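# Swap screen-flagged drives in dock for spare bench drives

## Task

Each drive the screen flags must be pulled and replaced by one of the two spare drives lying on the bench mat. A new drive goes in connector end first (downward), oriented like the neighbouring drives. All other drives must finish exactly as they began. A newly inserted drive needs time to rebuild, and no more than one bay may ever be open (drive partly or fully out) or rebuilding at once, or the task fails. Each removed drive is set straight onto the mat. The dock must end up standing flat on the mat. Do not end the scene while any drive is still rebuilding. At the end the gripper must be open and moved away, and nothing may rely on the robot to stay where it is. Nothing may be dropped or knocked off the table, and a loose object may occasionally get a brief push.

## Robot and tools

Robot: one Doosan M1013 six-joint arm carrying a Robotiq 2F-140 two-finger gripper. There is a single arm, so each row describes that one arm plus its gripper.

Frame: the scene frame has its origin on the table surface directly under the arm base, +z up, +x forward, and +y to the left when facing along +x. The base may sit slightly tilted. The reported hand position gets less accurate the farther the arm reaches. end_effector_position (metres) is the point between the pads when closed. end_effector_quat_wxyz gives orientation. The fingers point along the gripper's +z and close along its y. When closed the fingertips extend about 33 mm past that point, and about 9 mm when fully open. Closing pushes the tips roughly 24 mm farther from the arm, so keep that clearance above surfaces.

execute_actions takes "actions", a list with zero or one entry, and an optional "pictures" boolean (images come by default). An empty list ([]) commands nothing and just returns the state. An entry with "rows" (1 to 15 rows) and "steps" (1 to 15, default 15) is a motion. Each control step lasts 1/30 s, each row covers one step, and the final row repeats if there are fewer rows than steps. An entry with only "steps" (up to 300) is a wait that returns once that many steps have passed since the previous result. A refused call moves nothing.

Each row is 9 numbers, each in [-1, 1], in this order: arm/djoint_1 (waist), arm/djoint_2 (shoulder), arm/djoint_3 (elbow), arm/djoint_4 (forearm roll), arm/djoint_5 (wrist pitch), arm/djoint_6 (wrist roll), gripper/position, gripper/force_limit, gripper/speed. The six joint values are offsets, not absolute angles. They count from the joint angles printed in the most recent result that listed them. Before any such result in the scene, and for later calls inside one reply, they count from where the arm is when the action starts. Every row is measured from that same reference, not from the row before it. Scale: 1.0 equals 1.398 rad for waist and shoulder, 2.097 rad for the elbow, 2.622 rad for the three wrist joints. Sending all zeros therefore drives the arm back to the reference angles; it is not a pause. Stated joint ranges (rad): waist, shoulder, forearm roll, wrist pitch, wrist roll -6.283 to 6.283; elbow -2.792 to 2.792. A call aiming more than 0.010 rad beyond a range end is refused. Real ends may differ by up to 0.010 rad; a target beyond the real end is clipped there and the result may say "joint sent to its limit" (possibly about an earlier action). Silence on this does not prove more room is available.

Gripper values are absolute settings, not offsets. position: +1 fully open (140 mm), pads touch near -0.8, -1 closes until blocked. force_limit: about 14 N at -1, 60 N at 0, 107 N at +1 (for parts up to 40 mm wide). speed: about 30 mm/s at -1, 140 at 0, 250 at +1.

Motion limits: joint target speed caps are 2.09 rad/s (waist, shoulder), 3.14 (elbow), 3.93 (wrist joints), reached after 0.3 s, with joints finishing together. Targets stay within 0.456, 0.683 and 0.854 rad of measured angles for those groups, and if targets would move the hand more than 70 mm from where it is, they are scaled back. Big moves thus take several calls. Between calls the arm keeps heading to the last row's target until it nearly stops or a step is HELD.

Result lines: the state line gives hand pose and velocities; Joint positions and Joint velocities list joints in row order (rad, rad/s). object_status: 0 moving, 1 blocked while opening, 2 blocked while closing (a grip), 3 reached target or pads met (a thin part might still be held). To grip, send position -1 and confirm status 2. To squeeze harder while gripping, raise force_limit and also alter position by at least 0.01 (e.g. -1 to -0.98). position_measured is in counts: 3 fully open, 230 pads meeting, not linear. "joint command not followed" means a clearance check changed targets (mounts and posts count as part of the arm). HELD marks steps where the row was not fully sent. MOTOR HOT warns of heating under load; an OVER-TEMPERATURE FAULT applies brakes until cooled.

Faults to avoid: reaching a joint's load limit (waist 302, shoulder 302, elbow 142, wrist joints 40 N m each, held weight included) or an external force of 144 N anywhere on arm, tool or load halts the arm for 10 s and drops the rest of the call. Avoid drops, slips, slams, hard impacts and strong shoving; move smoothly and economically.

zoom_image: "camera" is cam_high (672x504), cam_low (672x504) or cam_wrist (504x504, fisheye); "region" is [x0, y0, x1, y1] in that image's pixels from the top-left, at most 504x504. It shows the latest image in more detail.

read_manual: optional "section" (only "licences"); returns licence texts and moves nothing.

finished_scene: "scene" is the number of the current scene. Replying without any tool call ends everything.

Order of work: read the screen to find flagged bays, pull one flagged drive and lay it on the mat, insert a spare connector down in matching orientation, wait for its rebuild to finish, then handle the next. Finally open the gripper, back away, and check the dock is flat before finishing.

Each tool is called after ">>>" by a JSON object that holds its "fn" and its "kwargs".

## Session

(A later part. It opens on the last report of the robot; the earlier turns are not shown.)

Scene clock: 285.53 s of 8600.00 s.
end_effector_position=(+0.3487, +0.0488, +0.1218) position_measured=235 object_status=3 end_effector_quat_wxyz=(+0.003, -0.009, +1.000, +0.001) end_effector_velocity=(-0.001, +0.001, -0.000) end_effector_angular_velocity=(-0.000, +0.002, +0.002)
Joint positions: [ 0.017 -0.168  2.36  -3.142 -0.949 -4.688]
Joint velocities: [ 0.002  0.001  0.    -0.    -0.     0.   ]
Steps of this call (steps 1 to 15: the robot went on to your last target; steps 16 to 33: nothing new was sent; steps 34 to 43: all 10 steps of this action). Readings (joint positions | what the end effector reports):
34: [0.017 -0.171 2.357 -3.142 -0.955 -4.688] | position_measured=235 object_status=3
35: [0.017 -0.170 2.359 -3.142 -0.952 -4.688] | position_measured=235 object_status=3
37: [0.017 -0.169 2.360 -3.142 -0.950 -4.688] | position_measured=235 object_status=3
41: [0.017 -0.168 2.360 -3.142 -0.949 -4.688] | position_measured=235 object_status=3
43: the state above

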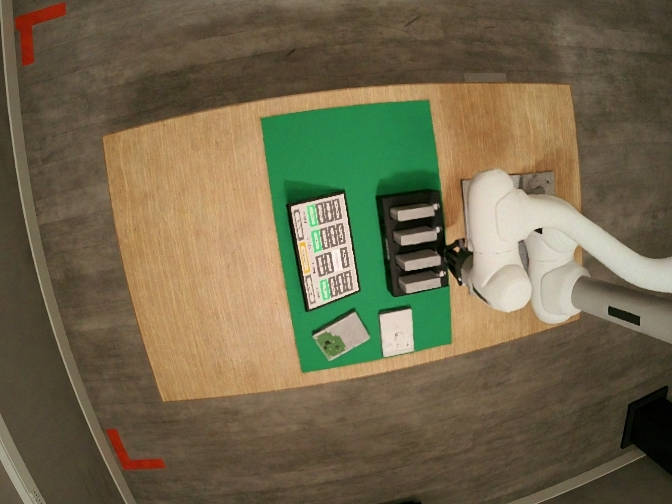

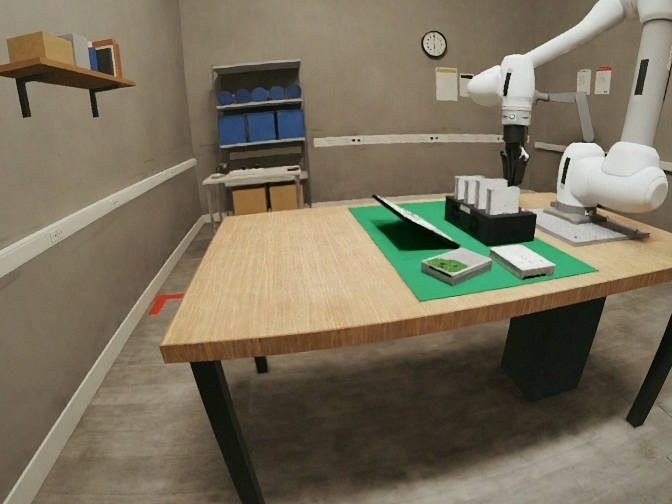

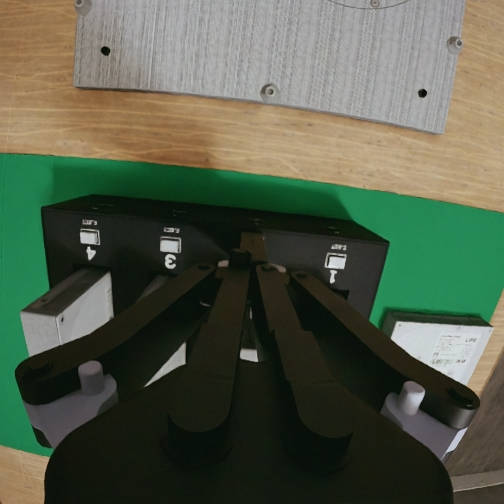

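>>> {"fn": "execute_actions", "kwargs": {"actions": [{"rows":[[0,-0.08,-0.1,0,-0.11,0,-1,1,0]],"steps":15}], "pictures": false}}

>>> {"fn": "execute_actions", "kwargs": {"actions": [{"rows":[[-0.39,0.05,-0.002,0.2567,-0.084,0.8,0.7,1,0]],"steps":15}], "pictures": false}}

>>> {"fn": "execute_actions", "kwargs": {"actions": [{"steps":20}], "pictures": false}}

>>> {"fn": "execute_actions", "kwargs": {"actions": [{"rows":[[0,0.163,0,0,0,0.701,0.7,1,0]],"steps":15}], "pictures": false}}

>>> {"fn": "execute_actions", "kwargs": {"actions": [{"steps":20}]}}

Scene clock: 297.60 s of 8600.00 s.
end_effector_position=(+0.3709, +0.0494, +0.2668) position_measured=235 object_status=3 end_effector_quat_wxyz=(+0.019, -0.009, +1.000, +0.002) end_effector_velocity=(+0.002, +0.001, +0.004) end_effector_angular_velocity=(-0.000, -0.005, +0.003)
Joint positions: [ 0.017 -0.28   2.151 -3.142 -1.238 -4.688]
Joint velocities: [ 0.002 -0.002 -0.006 -0.    -0.003 -0.001]
Steps of this call (steps 1 to 15: the robot went on to your last target; steps 16 to 347: nothing new was sent; steps 348 to 362: all 15 steps of this action). Readings (joint positions | what the end effector reports):
348: [0.017 -0.169 2.359 -3.142 -0.950 -4.688] | position_measured=235 object_status=3
349: [0.017 -0.173 2.352 -3.142 -0.962 -4.688] | position_measured=235 object_status=3
351: [0.017 -0.198 2.304 -3.142 -1.027 -4.688] | position_measured=235 object_status=3
355: [0.017 -0.255 2.198 -3.142 -1.172 -4.688] | position_measured=235 object_status=3
362: the state above

Scene clock: 298.10 s of 8600.00 s.
end_effector_position=(+0.3974, +0.0543, +0.3070) position_measured=131 object_status=0 end_effector_quat_wxyz=(-0.212, +0.765, +0.566, +0.221) end_effector_velocity=(+0.076, -0.040, +0.092) end_effector_angular_velocity=(+0.926, +2.051, -3.518)
Joint positions: [-0.467 -0.217  2.147 -2.542 -1.434 -3.439]
Joint velocities: [-0.452  0.048 -0.003  0.532 -0.174  3.662]
Steps of this call (steps 1 to 15: all 15 steps of this action). Readings (joint positions | what the end effector reports):
1: [0.016 -0.280 2.150 -3.141 -1.238 -4.686] | position_measured=235 object_status=0
2: [0.010 -0.278 2.150 -3.131 -1.241 -4.674] | position_measured=235 object_status=0
4: [-0.025 -0.271 2.150 -3.079 -1.258 -4.608] | position_measured=215 object_status=0
8: [-0.189 -0.245 2.149 -2.845 -1.335 -4.301] | position_measured=184 object_status=0
15: the state above

Scene clock: 298.77 s of 8600.00 s.
end_effector_position=(+0.4084, +0.0480, +0.3204) position_measured=41 object_status=3 end_effector_quat_wxyz=(-0.315, +0.925, +0.164, +0.138) end_effector_velocity=(+0.001, -0.002, +0.001) end_effector_angular_velocity=(-0.002, -0.002, -0.002)
Joint positions: [-0.528 -0.21   2.146 -2.469 -1.458 -2.591]
Joint velocities: [-0.002  0.    -0.003 -0.     0.     0.   ]
Steps of this call (steps 1 to 20: the robot went on to your last target). Readings (joint positions | what the end effector reports):
1: [-0.480 -0.215 2.147 -2.526 -1.439 -3.314] | position_measured=123 object_status=0
2: [-0.491 -0.214 2.147 -2.514 -1.443 -3.191] | position_measured=116 object_status=0
4: [-0.507 -0.212 2.147 -2.494 -1.450 -2.965] | position_measured=101 object_status=0
8: [-0.526 -0.210 2.146 -2.472 -1.457 -2.667] | position_measured=70 object_status=0
20: the state above

Scene clock: 299.27 s of 8600.00 s.
end_effector_position=(+0.4295, +0.0367, +0.2497) position_measured=41 object_status=3 end_effector_quat_wxyz=(-0.339, +0.819, -0.431, -0.167) end_effector_velocity=(+0.014, -0.007, -0.067) end_effector_angular_velocity=(+0.156, +2.659, -2.544)
Joint positions: [-0.528 -0.007  2.146 -2.469 -1.458 -1.342]
Joint velocities: [ 0.     0.187 -0.001 -0.     0.     3.566]
Steps of this call (steps 1 to 15: all 15 steps of this action). Readings (joint positions | what the end effector reports):
1: [-0.528 -0.210 2.146 -2.469 -1.458 -2.589] | position_measured=41 object_status=3
2: [-0.528 -0.207 2.146 -2.469 -1.458 -2.577] | position_measured=41 object_status=3
4: [-0.528 -0.189 2.146 -2.469 -1.458 -2.510] | position_measured=41 object_status=3
8: [-0.528 -0.109 2.146 -2.469 -1.458 -2.204] | position_measured=41 object_status=3
15: the state above

Scene clock: 299.93 s of 8600.00 s.
end_effector_position=(+0.4312, +0.0358, +0.2408) position_measured=41 object_status=3 end_effector_quat_wxyz=(-0.273, +0.654, -0.652, -0.270) end_effector_velocity=(-0.000, -0.001, -0.000) end_effector_angular_velocity=(+0.000, +0.001, -0.002)
Joint positions: [-0.528  0.018  2.146 -2.469 -1.458 -0.753]
Joint velocities: [-0.001  0.     0.    -0.    -0.     0.001]
Steps of this call (steps 1 to 20: the robot went on to your last target). Readings (joint positions | what the end effector reports):
1: [-0.528 -0.001 2.146 -2.469 -1.458 -1.225] | position_measured=41 object_status=3
2: [-0.528 0.004 2.146 -2.469 -1.458 -1.119] | position_measured=41 object_status=3
4: [-0.528 0.012 2.146 -2.469 -1.458 -0.944] | position_measured=41 object_status=3
8: [-0.528 0.018 2.146 -2.469 -1.458 -0.764] | position_measured=41 object_status=3
20: the state above

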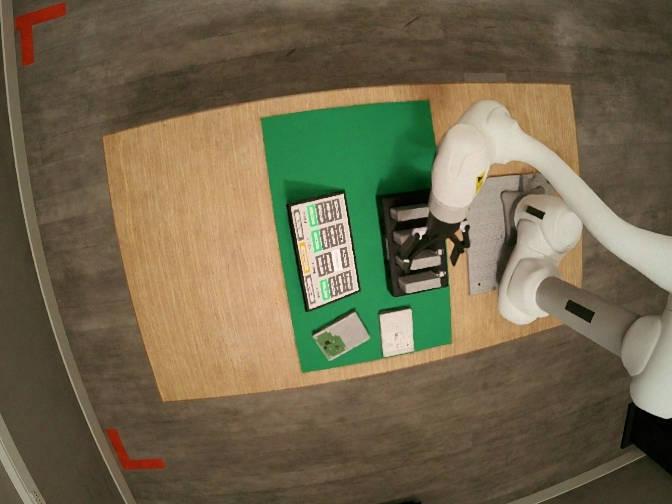

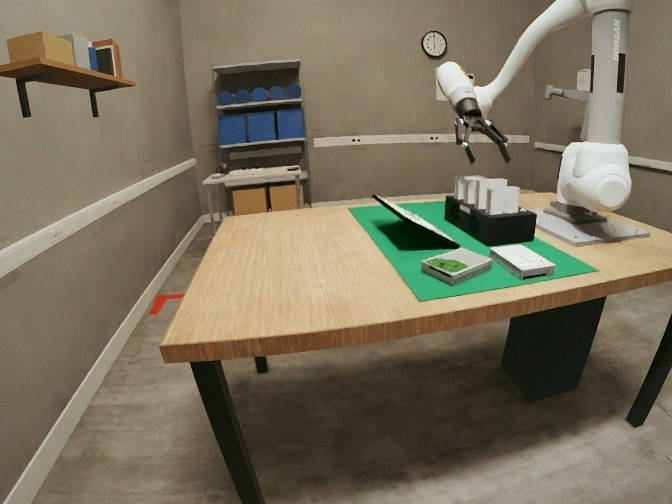

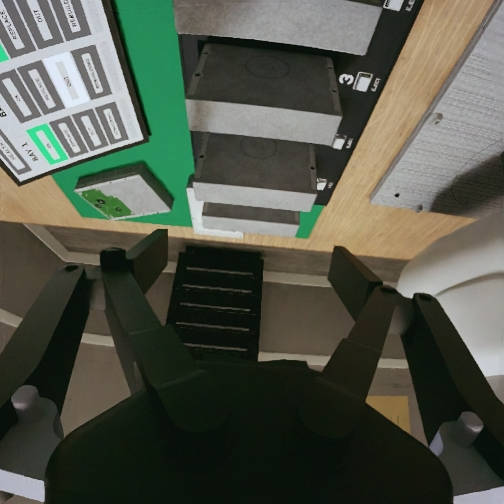

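>>> {"fn": "execute_actions", "kwargs": {"actions": [{"rows":[[0,0.084,0.0408,0.0097,0.06,-0.049,0.7,1,0]],"steps":15}]}}

Scene clock: 303.57 s of 8600.00 s.
end_effector_position=(+0.4317, +0.0361, +0.1484) position_measured=41 object_status=3 end_effector_quat_wxyz=(-0.273, +0.653, -0.653, -0.270) end_effector_velocity=(+0.000, +0.000, -0.000) end_effector_angular_velocity=(-0.000, +0.000, +0.002)
Joint positions: [-0.528  0.135  2.232 -2.443 -1.301 -0.881]
Joint velocities: [ 0.001  0.001 -0.001 -0.001 -0.    -0.001]
Steps of this call (steps 1 to 15: the robot went on to your last target; steps 16 to 94: nothing new was sent; steps 95 to 109: all 15 steps of this action). Readings (joint positions | what the end effector reports):
95: [-0.528 0.019 2.147 -2.469 -1.457 -0.753] | position_measured=41 object_status=3
96: [-0.528 0.025 2.151 -2.468 -1.448 -0.760] | position_measured=41 object_status=3
98: [-0.528 0.060 2.177 -2.460 -1.401 -0.799] | position_measured=41 object_status=3
102: [-0.528 0.131 2.229 -2.444 -1.307 -0.876] | position_measured=41 object_status=3
109: the state above

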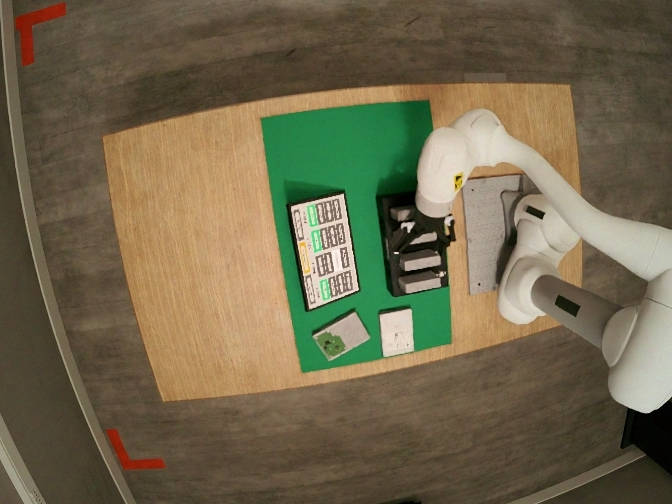

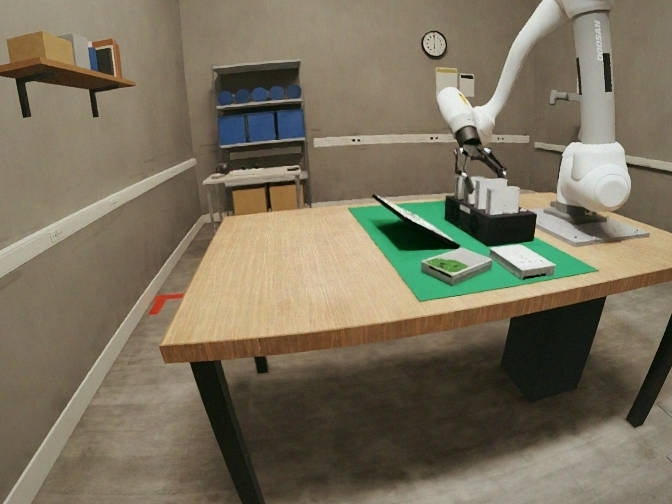

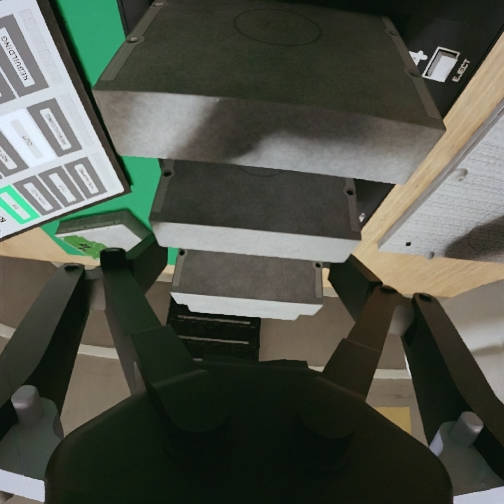

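>>> {"fn": "execute_actions", "kwargs": {"actions": [{"rows":[[0.006,0,0,0,0,0,0.7,1,0],[0.006,0,0,0,0,0,0.7,1,0],[0.006,0,0,0,0,0,0.7,1,0],[0.006,0,0,0,0,0,-1,1,0]],"steps":15}], "pictures": false}}

>>> {"fn": "execute_actions", "kwargs": {"actions": [{"rows":[[0,-0.02,-0.009,-0.002,-0.0145,0.0125,-1,1,0],[0,-0.02,-0.009,-0.002,-0.0145,0.0125,-1,1,0],[0,-0.02,-0.009,-0.002,-0.0145,0.0125,-1,1,0],[0,-0.02,-0.009,-0.002,-0.0145,0.0125,-1,1,0],[0,-0.045,-0.02,-0.005,-0.031,0.026,-1,1,0]],"steps":15}]}}

Scene clock: 310.33 s of 8600.00 s.
end_effector_position=(+0.4314, +0.0398, +0.1484) position_measured=81 object_status=0 end_effector_quat_wxyz=(-0.272, +0.656, -0.650, -0.271) end_effector_velocity=(-0.000, +0.001, -0.000) end_effector_angular_velocity=(+0.001, +0.001, +0.002)
Joint positions: [-0.52   0.135  2.232 -2.443 -1.301 -0.881]
Joint velocities: [ 0.003 -0.     0.001  0.001  0.     0.001]
Steps of this call (steps 1 to 15: the robot went on to your last target; steps 16 to 188: nothing new was sent; steps 189 to 203: all 15 steps of this action). Readings (joint positions | what the end effector reports):
189: [-0.528 0.135 2.232 -2.443 -1.301 -0.881] | position_measured=41 object_status=3
190: [-0.525 0.135 2.232 -2.443 -1.301 -0.881] | position_measured=41 object_status=3
192: [-0.521 0.135 2.232 -2.443 -1.301 -0.881] | position_measured=41 object_status=0
196: [-0.520 0.135 2.232 -2.443 -1.301 -0.881] | position_measured=69 object_status=0
203: the state above

Scene clock: 310.83 s of 8600.00 s.
end_effector_position=(+0.4325, +0.0397, +0.1959) position_measured=81 object_status=2 end_effector_quat_wxyz=(-0.273, +0.656, -0.650, -0.271) end_effector_velocity=(-0.000, -0.000, +0.000) end_effector_angular_velocity=(-0.001, -0.001, +0.002)
Joint positions: [-0.52   0.072  2.19  -2.456 -1.382 -0.813]
Joint velocities: [ 0.    -0.001 -0.001 -0.002 -0.001 -0.   ]
Steps of this call (steps 1 to 15: all 15 steps of this action). Readings (joint positions | what the end effector reports):
1: [-0.520 0.135 2.232 -2.443 -1.301 -0.881] | position_measured=81 object_status=0
2: [-0.520 0.129 2.228 -2.444 -1.310 -0.873] | position_measured=81 object_status=2
4: [-0.520 0.111 2.216 -2.448 -1.333 -0.853] | position_measured=81 object_status=2
8: [-0.520 0.078 2.194 -2.455 -1.374 -0.820] | position_measured=81 object_status=2
15: the state above

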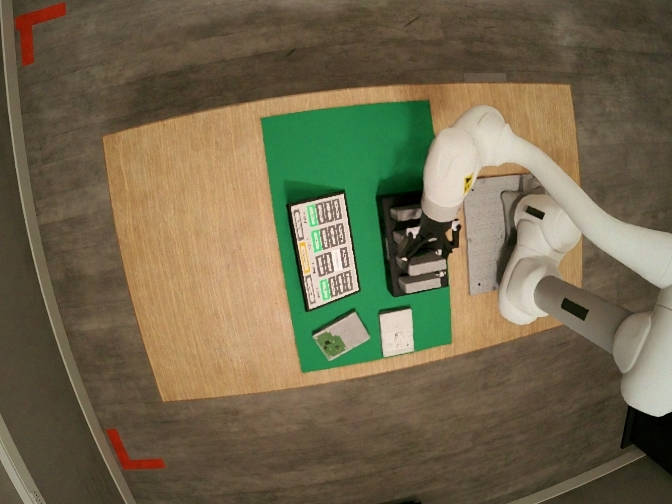

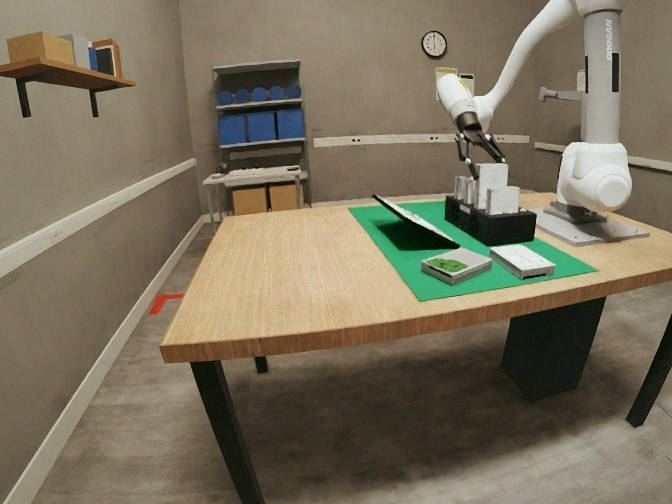

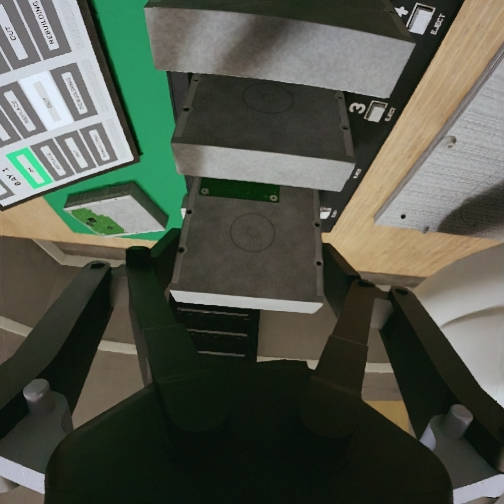

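>>> {"fn": "execute_actions", "kwargs": {"actions": [{"rows":[[0,-0.075,-0.055,-0.008,-0.067,0.045,-1,1,0]],"steps":15}], "pictures": false}}

>>> {"fn": "execute_actions", "kwargs": {"actions": [{"rows":[[0,-0.25,0,0,0,0,-1,1,0]],"steps":15}], "pictures": false}}

>>> {"fn": "execute_actions", "kwargs": {"actions": [{"steps":8}], "pictures": false}}

>>> {"fn": "execute_actions", "kwargs": {"actions": [{"rows":[[0.05,0,0.08,-0.2535,0.51,-0.334,-1,1,0]],"steps":15}], "pictures": false}}

>>> {"fn": "execute_actions", "kwargs": {"actions": [{"steps":60}]}}

Scene clock: 320.70 s of 8600.00 s.
end_effector_position=(+0.4318, +0.0376, +0.2992) position_measured=81 object_status=2 end_effector_quat_wxyz=(-0.272, +0.664, -0.642, -0.270) end_effector_velocity=(+0.000, +0.000, +0.001) end_effector_angular_velocity=(-0.001, -0.002, +0.001)
Joint positions: [-0.52  -0.032  2.075 -2.477 -1.557 -0.695]
Joint velocities: [ 0.001 -0.001 -0.001  0.    -0.001 -0.   ]
Steps of this call (steps 1 to 15: the robot went on to your last target; steps 16 to 281: nothing new was sent; steps 282 to 296: all 15 steps of this action). Readings (joint positions | what the end effector reports):
282: [-0.520 0.072 2.189 -2.457 -1.383 -0.812] | position_measured=81 object_status=2
283: [-0.520 0.066 2.183 -2.458 -1.394 -0.805] | position_measured=81 object_status=2
285: [-0.520 0.031 2.145 -2.465 -1.451 -0.767] | position_measured=81 object_status=2
289: [-0.520 -0.029 2.079 -2.477 -1.550 -0.700] | position_measured=81 object_status=2
296: the state above

Scene clock: 321.20 s of 8600.00 s.
end_effector_position=(+0.3729, +0.0688, +0.4152) position_measured=81 object_status=2 end_effector_quat_wxyz=(-0.312, +0.717, -0.614, -0.111) end_effector_velocity=(-0.013, +0.008, +0.017) end_effector_angular_velocity=(-0.027, -0.051, +0.002)
Joint positions: [-0.52  -0.381  2.075 -2.477 -1.557 -0.695]
Joint velocities: [ 0.003 -0.058 -0.     0.001  0.     0.   ]
Steps of this call (steps 1 to 15: all 15 steps of this action). Readings (joint positions | what the end effector reports):
1: [-0.520 -0.033 2.075 -2.477 -1.557 -0.695] | position_measured=81 object_status=2
2: [-0.520 -0.039 2.075 -2.477 -1.557 -0.695] | position_measured=81 object_status=2
4: [-0.520 -0.075 2.075 -2.477 -1.557 -0.695] | position_measured=81 object_status=2
8: [-0.520 -0.216 2.075 -2.477 -1.557 -0.695] | position_measured=81 object_status=2
15: the state above

Scene clock: 321.47 s of 8600.00 s.
end_effector_position=(+0.3727, +0.0690, +0.4154) position_measured=81 object_status=2 end_effector_quat_wxyz=(-0.312, +0.717, -0.614, -0.111) end_effector_velocity=(-0.000, +0.000, +0.000) end_effector_angular_velocity=(-0.001, -0.000, +0.001)
Joint positions: [-0.52  -0.382  2.075 -2.477 -1.557 -0.695]
Joint velocities: [ 0.    -0.001  0.    -0.    -0.    -0.   ]
Steps of this call (steps 1 to 8: the robot went on to your last target). Readings (joint positions | what the end effector reports):
1: [-0.520 -0.381 2.075 -2.477 -1.557 -0.695] | position_measured=81 object_status=2
2: [-0.520 -0.381 2.075 -2.477 -1.557 -0.695] | position_measured=81 object_status=2
4: [-0.520 -0.382 2.075 -2.477 -1.557 -0.695] | position_measured=81 object_status=2
8: the state above

Scene clock: 321.97 s of 8600.00 s.
end_effector_position=(+0.4584, -0.1043, +0.3331) position_measured=81 object_status=2 end_effector_quat_wxyz=(-0.124, +0.857, -0.448, +0.222) end_effector_velocity=(+0.261, -0.392, +0.051) end_effector_angular_velocity=(-1.767, -0.946, +0.543)
Joint positions: [-0.481 -0.382  2.17  -2.854 -0.914 -1.19 ]
Joint velocities: [ 0.071 -0.     0.174 -0.689  1.663 -0.911]
Steps of this call (steps 1 to 15: all 15 steps of this action). Readings (joint positions | what the end effector reports):
1: [-0.520 -0.382 2.075 -2.479 -1.556 -0.696] | position_measured=81 object_status=2
2: [-0.519 -0.382 2.077 -2.488 -1.544 -0.709] | position_measured=81 object_status=2
4: [-0.514 -0.382 2.090 -2.540 -1.477 -0.775] | position_measured=81 object_status=2
8: [-0.500 -0.382 2.124 -2.670 -1.287 -0.948] | position_measured=81 object_status=2
15: the state above

Scene clock: 323.97 s of 8600.00 s.
end_effector_position=(+0.5542, -0.2149, +0.4218) position_measured=81 object_status=2 end_effector_quat_wxyz=(+0.105, +0.842, -0.183, +0.496) end_effector_velocity=(+0.000, -0.001, +0.001) end_effector_angular_velocity=(+0.001, -0.002, -0.002)
Joint positions: [-0.45  -0.382  2.243 -3.142 -0.22  -1.571]
Joint velocities: [-0.001 -0.    -0.001  0.002 -0.     0.   ]
Steps of this call (steps 1 to 30: the robot went on to your last target; steps 31 to 60: nothing new was sent). Readings (joint positions | what the end effector reports):
1: [-0.478 -0.382 2.176 -2.877 -0.858 -1.221] | position_measured=81 object_status=2
2: [-0.475 -0.382 2.182 -2.901 -0.800 -1.253] | position_measured=81 object_status=2
4: [-0.470 -0.382 2.194 -2.950 -0.682 -1.317] | position_measured=81 object_status=2
8: [-0.460 -0.382 2.220 -3.052 -0.436 -1.452] | position_measured=81 object_status=2
60: the state above
The arm was judged still, so your last target was given up. Only a new action makes it travel on or press farther. Fingers that are still opening or closing keep moving.

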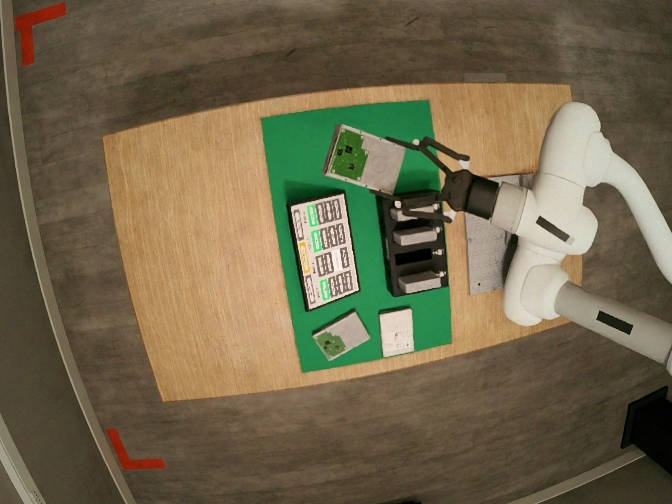

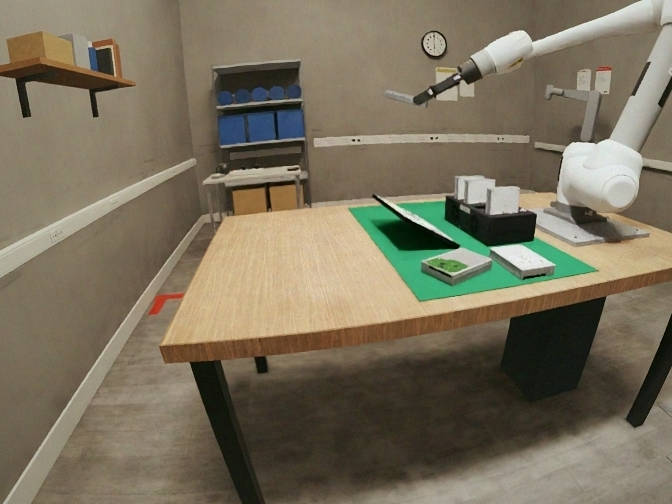

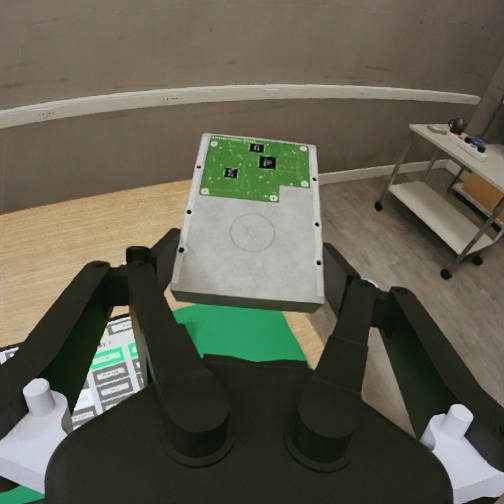

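Go to z≈.056 pose (q2 .24, q3 2.372, q5 +.261), q1 −.5.

>>> {"fn": "execute_actions", "kwargs": {"actions": [{"rows":[[-0.035,0.445,0.0615,0,0.1835,0,-1,1,0]],"steps":15}], "pictures": false}}

>>> {"fn": "execute_actions", "kwargs": {"actions": [{"steps":40}]}}

Scene clock: 334.07 s of 8600.00 s.
end_effector_position=(+0.6122, -0.2609, +0.2284) position_measured=81 object_status=2 end_effector_quat_wxyz=(+0.099, +0.870, -0.202, +0.438) end_effector_velocity=(+0.055, -0.066, -0.475) end_effector_angular_velocity=(+0.166, +0.341, -0.054)
Joint positions: [-0.478 -0.045  2.318 -3.142  0.06  -1.571]
Joint velocities: [-0.056  0.783  0.144 -0.     0.548 -0.   ]
Steps of this call (steps 1 to 288: nothing new was sent; steps 289 to 303: all 15 steps of this action). Readings (joint positions | what the end effector reports):
289: [-0.450 -0.381 2.243 -3.142 -0.220 -1.571] | position_measured=81 object_status=2
290: [-0.451 -0.375 2.244 -3.142 -0.213 -1.571] | position_measured=81 object_status=2
292: [-0.454 -0.339 2.254 -3.142 -0.175 -1.571] | position_measured=81 object_status=2
296: [-0.465 -0.230 2.282 -3.142 -0.074 -1.571] | position_measured=81 object_status=2
303: the state above

Scene clock: 335.40 s of 8600.00 s.
end_effector_position=(+0.6084, -0.2736, +0.0546) position_measured=81 object_status=2 end_effector_quat_wxyz=(+0.089, +0.896, -0.217, +0.376) end_effector_velocity=(-0.000, -0.001, -0.000) end_effector_angular_velocity=(+0.000, +0.000, -0.001)
Joint positions: [-0.499  0.24   2.372 -3.142  0.261 -1.571]
Joint velocities: [-0.001 -0.     0.    -0.     0.     0.001]
Steps of this call (steps 1 to 30: the robot went on to your last target; steps 31 to 40: nothing new was sent). Readings (joint positions | what the end effector reports):
1: [-0.480 -0.019 2.323 -3.142 0.078 -1.571] | position_measured=81 object_status=2
2: [-0.482 0.008 2.328 -3.142 0.097 -1.571] | position_measured=81 object_status=2
4: [-0.486 0.061 2.338 -3.142 0.134 -1.571] | position_measured=81 object_status=2
8: [-0.494 0.168 2.358 -3.142 0.209 -1.571] | position_measured=81 object_status=2
40: the state above
The arm was judged still, so your last target was given up. Only a new action makes it travel on or press farther. Fingers that are still opening or closing keep moving.

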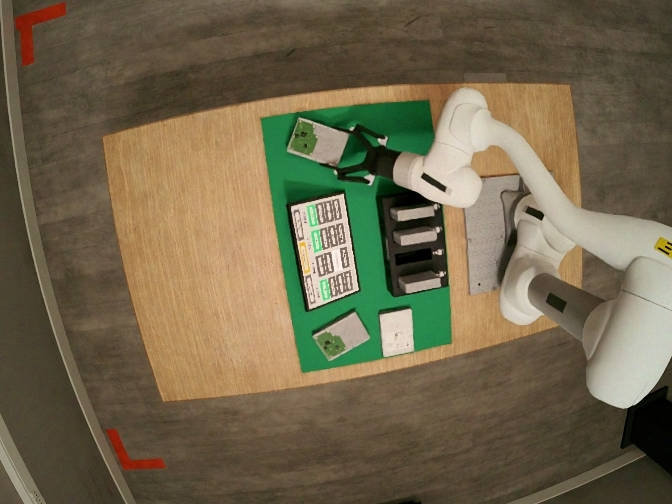

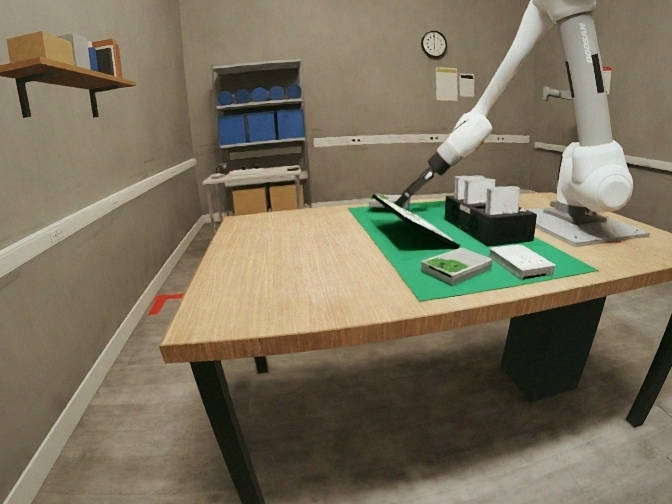

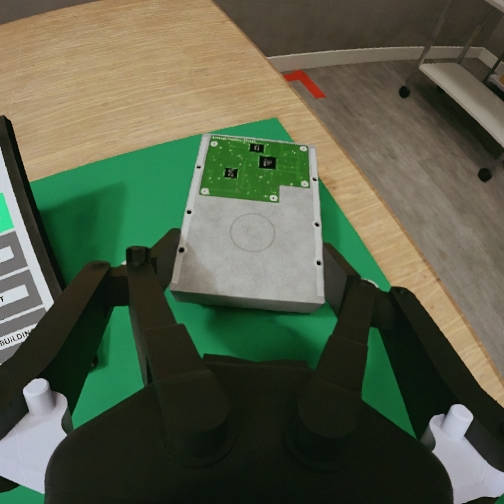

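>>> {"fn": "execute_actions", "kwargs": {"actions": [{"rows":[[0.025,0.031,-0.003,0,0.0145,0,-1,1,0]],"steps":14}], "pictures": false}}

>>> {"fn": "execute_actions", "kwargs": {"actions": [{"rows":[[0,0,0,0,0,0,0.65,1,0]],"steps":10}], "pictures": false}}

>>> {"fn": "execute_actions", "kwargs": {"actions": [{"rows":[[0,-0.35,0,0,0,0,0.65,1,0]],"steps":15}], "pictures": false}}

>>> {"fn": "execute_actions", "kwargs": {"actions": [{"steps":20}], "pictures": false}}

>>> {"fn": "execute_actions", "kwargs": {"actions": [{"rows":[[0.662,0,-0.171,0,-0.463,-0.414,0.65,1,0]],"steps":15}], "pictures": false}}

>>> {"fn": "execute_actions", "kwargs": {"actions": [{"steps":45}], "pictures": false}}

>>> {"fn": "execute_actions", "kwargs": {"actions": [{"rows":[[0,0.304,0,0,0,0,0.65,1,0]],"steps":15}], "pictures": false}}

>>> {"fn": "execute_actions", "kwargs": {"actions": [{"steps":15}]}}

Scene clock: 352.97 s of 8600.00 s.
end_effector_position=(+0.6250, -0.2556, +0.0379) position_measured=81 object_status=2 end_effector_quat_wxyz=(+0.082, +0.900, -0.201, +0.378) end_effector_velocity=(-0.000, +0.001, -0.000) end_effector_angular_velocity=(+0.001, +0.000, -0.000)
Joint positions: [-0.464  0.284  2.365 -3.142  0.299 -1.571]
Joint velocities: [ 0.001  0.     0.    -0.     0.     0.002]
Steps of this call (steps 1 to 513: nothing new was sent; steps 514 to 527: all 14 steps of this action). Readings (joint positions | what the end effector reports):
514: [-0.499 0.241 2.372 -3.142 0.261 -1.571] | position_measured=81 object_status=2
515: [-0.494 0.247 2.371 -3.142 0.267 -1.571] | position_measured=81 object_status=2
517: [-0.473 0.273 2.367 -3.142 0.289 -1.571] | position_measured=81 object_status=2
521: [-0.464 0.284 2.365 -3.142 0.298 -1.571] | position_measured=81 object_status=2
527: the state above

Scene clock: 353.30 s of 8600.00 s.
end_effector_position=(+0.6251, -0.2556, +0.0380) position_measured=47 object_status=0 end_effector_quat_wxyz=(+0.082, +0.900, -0.201, +0.378) end_effector_velocity=(-0.001, +0.001, -0.001) end_effector_angular_velocity=(+0.001, +0.001, -0.001)
Joint positions: [-0.464  0.284  2.365 -3.142  0.299 -1.571]
Joint velocities: [ 0.    -0.     0.002  0.001  0.     0.001]
Steps of this call (steps 1 to 10: all 10 steps of this action). Readings (joint positions | what the end effector reports):
1: [-0.464 0.284 2.365 -3.142 0.299 -1.571] | position_measured=81 object_status=0
2: [-0.464 0.284 2.365 -3.142 0.299 -1.571] | position_measured=81 object_status=0
4: [-0.464 0.284 2.365 -3.142 0.299 -1.571] | position_measured=60 object_status=0
8: [-0.464 0.284 2.365 -3.142 0.299 -1.571] | position_measured=47 object_status=0
10: the state above

Scene clock: 353.80 s of 8600.00 s.
end_effector_position=(+0.6305, -0.2592, +0.2557) position_measured=47 object_status=3 end_effector_quat_wxyz=(+0.113, +0.828, -0.186, +0.516) end_effector_velocity=(-0.061, +0.026, +0.498) end_effector_angular_velocity=(-0.311, -0.661, -0.003)
Joint positions: [-0.464 -0.035  2.365 -3.142  0.299 -1.571]
Joint velocities: [-0.    -0.733  0.002 -0.    -0.     0.   ]
Steps of this call (steps 1 to 15: all 15 steps of this action). Readings (joint positions | what the end effector reports):
1: [-0.464 0.283 2.365 -3.142 0.299 -1.571] | position_measured=47 object_status=0
2: [-0.464 0.277 2.365 -3.142 0.299 -1.571] | position_measured=47 object_status=0
4: [-0.464 0.242 2.365 -3.142 0.299 -1.571] | position_measured=47 object_status=3
8: [-0.464 0.139 2.365 -3.142 0.299 -1.571] | position_measured=47 object_status=3
15: the state above

Scene clock: 354.47 s of 8600.00 s.
end_effector_position=(+0.6076, -0.2489, +0.3703) position_measured=47 object_status=3 end_effector_quat_wxyz=(+0.129, +0.781, -0.175, +0.585) end_effector_velocity=(+0.000, -0.000, +0.001) end_effector_angular_velocity=(-0.000, -0.001, -0.000)
Joint positions: [-0.464 -0.206  2.365 -3.142  0.299 -1.571]
Joint velocities: [ 0.    -0.    -0.001  0.001 -0.     0.   ]
Steps of this call (steps 1 to 20: the robot went on to your last target). Readings (joint positions | what the end effector reports):
1: [-0.464 -0.059 2.365 -3.142 0.299 -1.571] | position_measured=47 object_status=3
2: [-0.464 -0.084 2.365 -3.142 0.299 -1.571] | position_measured=47 object_status=3
4: [-0.464 -0.134 2.365 -3.142 0.299 -1.571] | position_measured=47 object_status=3
8: [-0.464 -0.202 2.365 -3.142 0.299 -1.571] | position_measured=47 object_status=3
20: the state above

Scene clock: 354.97 s of 8600.00 s.
end_effector_position=(+0.6450, -0.0422, +0.3511) position_measured=47 object_status=3 end_effector_quat_wxyz=(+0.141, +0.881, +0.195, +0.407) end_effector_velocity=(-0.076, +0.493, -0.057) end_effector_angular_velocity=(-0.639, +0.897, +1.340)
Joint positions: [-0.142 -0.206  2.172 -3.142 -0.288 -2.125]
Joint velocities: [ 0.743 -0.    -0.298 -0.001 -1.118 -0.945]
Steps of this call (steps 1 to 15: all 15 steps of this action). Readings (joint positions | what the end effector reports):
1: [-0.463 -0.206 2.365 -3.142 0.297 -1.572] | position_measured=47 object_status=3
2: [-0.457 -0.206 2.360 -3.142 0.285 -1.584] | position_measured=47 object_status=3
4: [-0.422 -0.206 2.332 -3.142 0.219 -1.651] | position_measured=47 object_status=3
8: [-0.317 -0.206 2.259 -3.142 0.023 -1.847] | position_measured=47 object_status=3
15: the state above

Scene clock: 356.47 s of 8600.00 s.
end_effector_position=(+0.4730, +0.2891, +0.3461) position_measured=47 object_status=3 end_effector_quat_wxyz=(+0.063, +0.690, +0.691, +0.204) end_effector_velocity=(-0.000, +0.001, +0.000) end_effector_angular_velocity=(+0.002, +0.000, +0.000)
Joint positions: [ 0.461 -0.206  2.007 -3.142 -0.915 -2.656]
Joint velocities: [ 0.002  0.    -0.001  0.001 -0.     0.001]
Steps of this call (steps 1 to 45: the robot went on to your last target). Readings (joint positions | what the end effector reports):
1: [-0.117 -0.206 2.162 -3.142 -0.325 -2.157] | position_measured=47 object_status=3
2: [-0.092 -0.206 2.153 -3.142 -0.360 -2.186] | position_measured=47 object_status=3
4: [-0.041 -0.206 2.136 -3.142 -0.425 -2.241] | position_measured=47 object_status=3
8: [0.063 -0.206 2.107 -3.142 -0.534 -2.333] | position_measured=47 object_status=3
45: the state above
The arm was judged still, so your last target was given up. Only a new action makes it travel on or press farther. Fingers that are still opening or closing keep moving.

Scene clock: 356.97 s of 8600.00 s.
end_effector_position=(+0.4978, +0.3022, +0.1459) position_measured=47 object_status=3 end_effector_quat_wxyz=(+0.012, +0.706, +0.707, +0.039) end_effector_velocity=(-0.016, -0.009, -0.465) end_effector_angular_velocity=(-0.374, +0.707, -0.001)
Joint positions: [ 0.462  0.143  2.006 -3.142 -0.915 -2.656]
Joint velocities: [-0.001  0.797  0.002 -0.001 -0.     0.001]
Steps of this call (steps 1 to 15: all 15 steps of this action). Readings (joint positions | what the end effector reports):
1: [0.461 -0.205 2.007 -3.142 -0.915 -2.656] | position_measured=47 object_status=3
2: [0.462 -0.199 2.006 -3.142 -0.915 -2.656] | position_measured=47 object_status=3
4: [0.462 -0.163 2.006 -3.142 -0.915 -2.656] | position_measured=47 object_status=3
8: [0.462 -0.049 2.006 -3.142 -0.915 -2.656] | position_measured=47 object_status=3
15: the state above

Scene clock: 357.47 s of 8600.00 s.
end_effector_position=(+0.4948, +0.3006, +0.1016) position_measured=47 object_status=3 end_effector_quat_wxyz=(+0.001, +0.707, +0.708, +0.003) end_effector_velocity=(-0.000, +0.000, -0.000) end_effector_angular_velocity=(-0.000, +0.000, +0.000)
Joint positions: [ 0.462  0.219  2.007 -3.142 -0.915 -2.656]
Joint velocities: [ 0.  0. -0. -0. -0. -0.]
Steps of this call (steps 1 to 15: the robot went on to your last target). Readings (joint positions | what the end effector reports):
1: [0.462 0.169 2.006 -3.142 -0.915 -2.656] | position_measured=47 object_status=3
2: [0.462 0.191 2.007 -3.142 -0.915 -2.656] | position_measured=47 object_status=3
4: [0.462 0.216 2.007 -3.142 -0.915 -2.656] | position_measured=47 object_status=3
8: [0.462 0.219 2.007 -3.142 -0.915 -2.656] | position_measured=47 object_status=3
15: the state above

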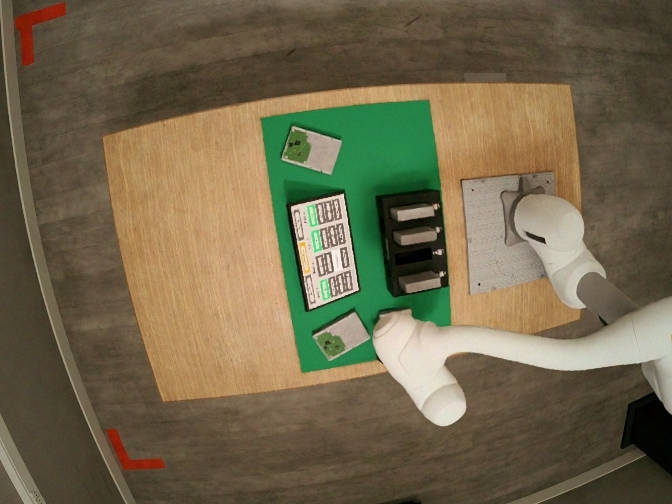

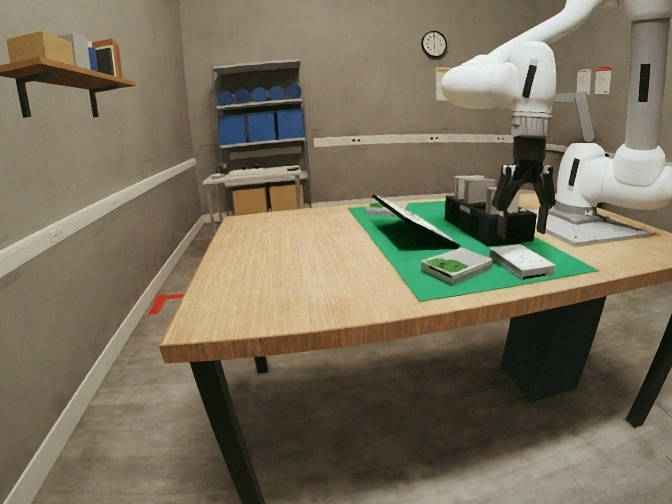

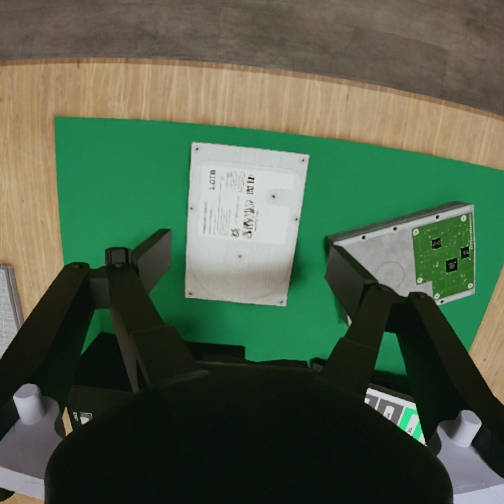

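>>> {"fn": "execute_actions", "kwargs": {"actions": [{"rows":[[0.005,0.03,0.024,0,0.035,0,0.65,1,0]],"steps":12}], "pictures": false}}

>>> {"fn": "execute_actions", "kwargs": {"actions": [{"rows":[[0,0.02,0.0075,0,0.0165,0,0.65,1,0]],"steps":12}]}}

Scene clock: 362.97 s of 8600.00 s.
end_effector_position=(+0.4857, +0.3002, +0.0561) position_measured=47 object_status=3 end_effector_quat_wxyz=(+0.001, +0.704, +0.710, +0.002) end_effector_velocity=(+0.000, -0.001, -0.001) end_effector_angular_velocity=(-0.001, -0.000, +0.001)
Joint positions: [ 0.468  0.261  2.057 -3.142 -0.823 -2.656]
Joint velocities: [-0.001  0.001  0.    -0.001  0.001 -0.   ]
Steps of this call (steps 1 to 15: the robot went on to your last target; steps 16 to 153: nothing new was sent; steps 154 to 165: all 12 steps of this action). Readings (joint positions | what the end effector reports):
154: [0.461 0.220 2.007 -3.142 -0.913 -2.656] | position_measured=47 object_status=3
155: [0.462 0.225 2.013 -3.142 -0.901 -2.656] | position_measured=47 object_status=3
157: [0.466 0.250 2.043 -3.142 -0.849 -2.656] | position_measured=47 object_status=3
161: [0.468 0.261 2.057 -3.142 -0.824 -2.656] | position_measured=47 object_status=3
165: the state above

Scene clock: 363.37 s of 8600.00 s.
end_effector_position=(+0.4854, +0.3001, +0.0338) position_measured=47 object_status=3 end_effector_quat_wxyz=(+0.001, +0.704, +0.710, +0.002) end_effector_velocity=(-0.000, -0.001, -0.000) end_effector_angular_velocity=(-0.000, +0.001, -0.001)
Joint positions: [ 0.469  0.289  2.073 -3.142 -0.78  -2.656]
Joint velocities: [-0.001  0.     0.     0.    -0.    -0.   ]
Steps of this call (steps 1 to 12: all 12 steps of this action). Readings (joint positions | what the end effector reports):
1: [0.468 0.262 2.057 -3.142 -0.822 -2.656] | position_measured=47 object_status=3
2: [0.469 0.268 2.061 -3.142 -0.812 -2.656] | position_measured=47 object_status=3
4: [0.469 0.286 2.071 -3.142 -0.786 -2.656] | position_measured=47 object_status=3
8: [0.469 0.289 2.073 -3.142 -0.780 -2.656] | position_measured=47 object_status=3
12: the state above

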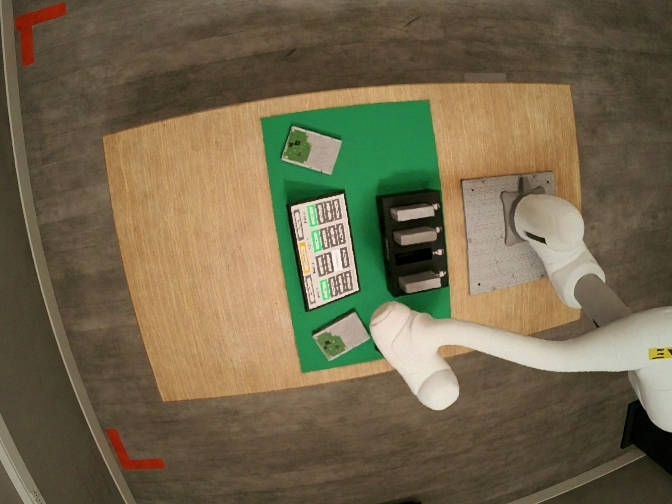

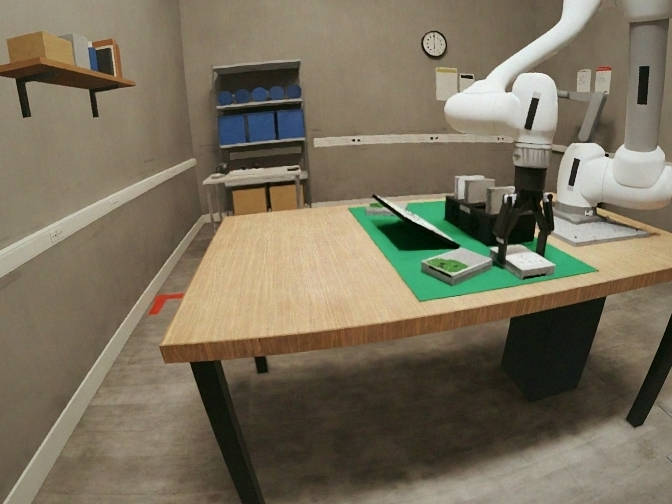

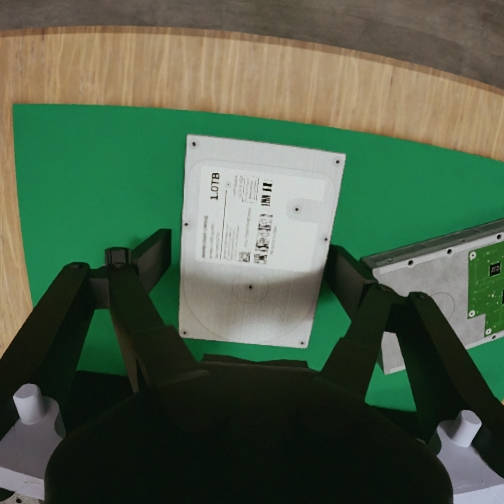

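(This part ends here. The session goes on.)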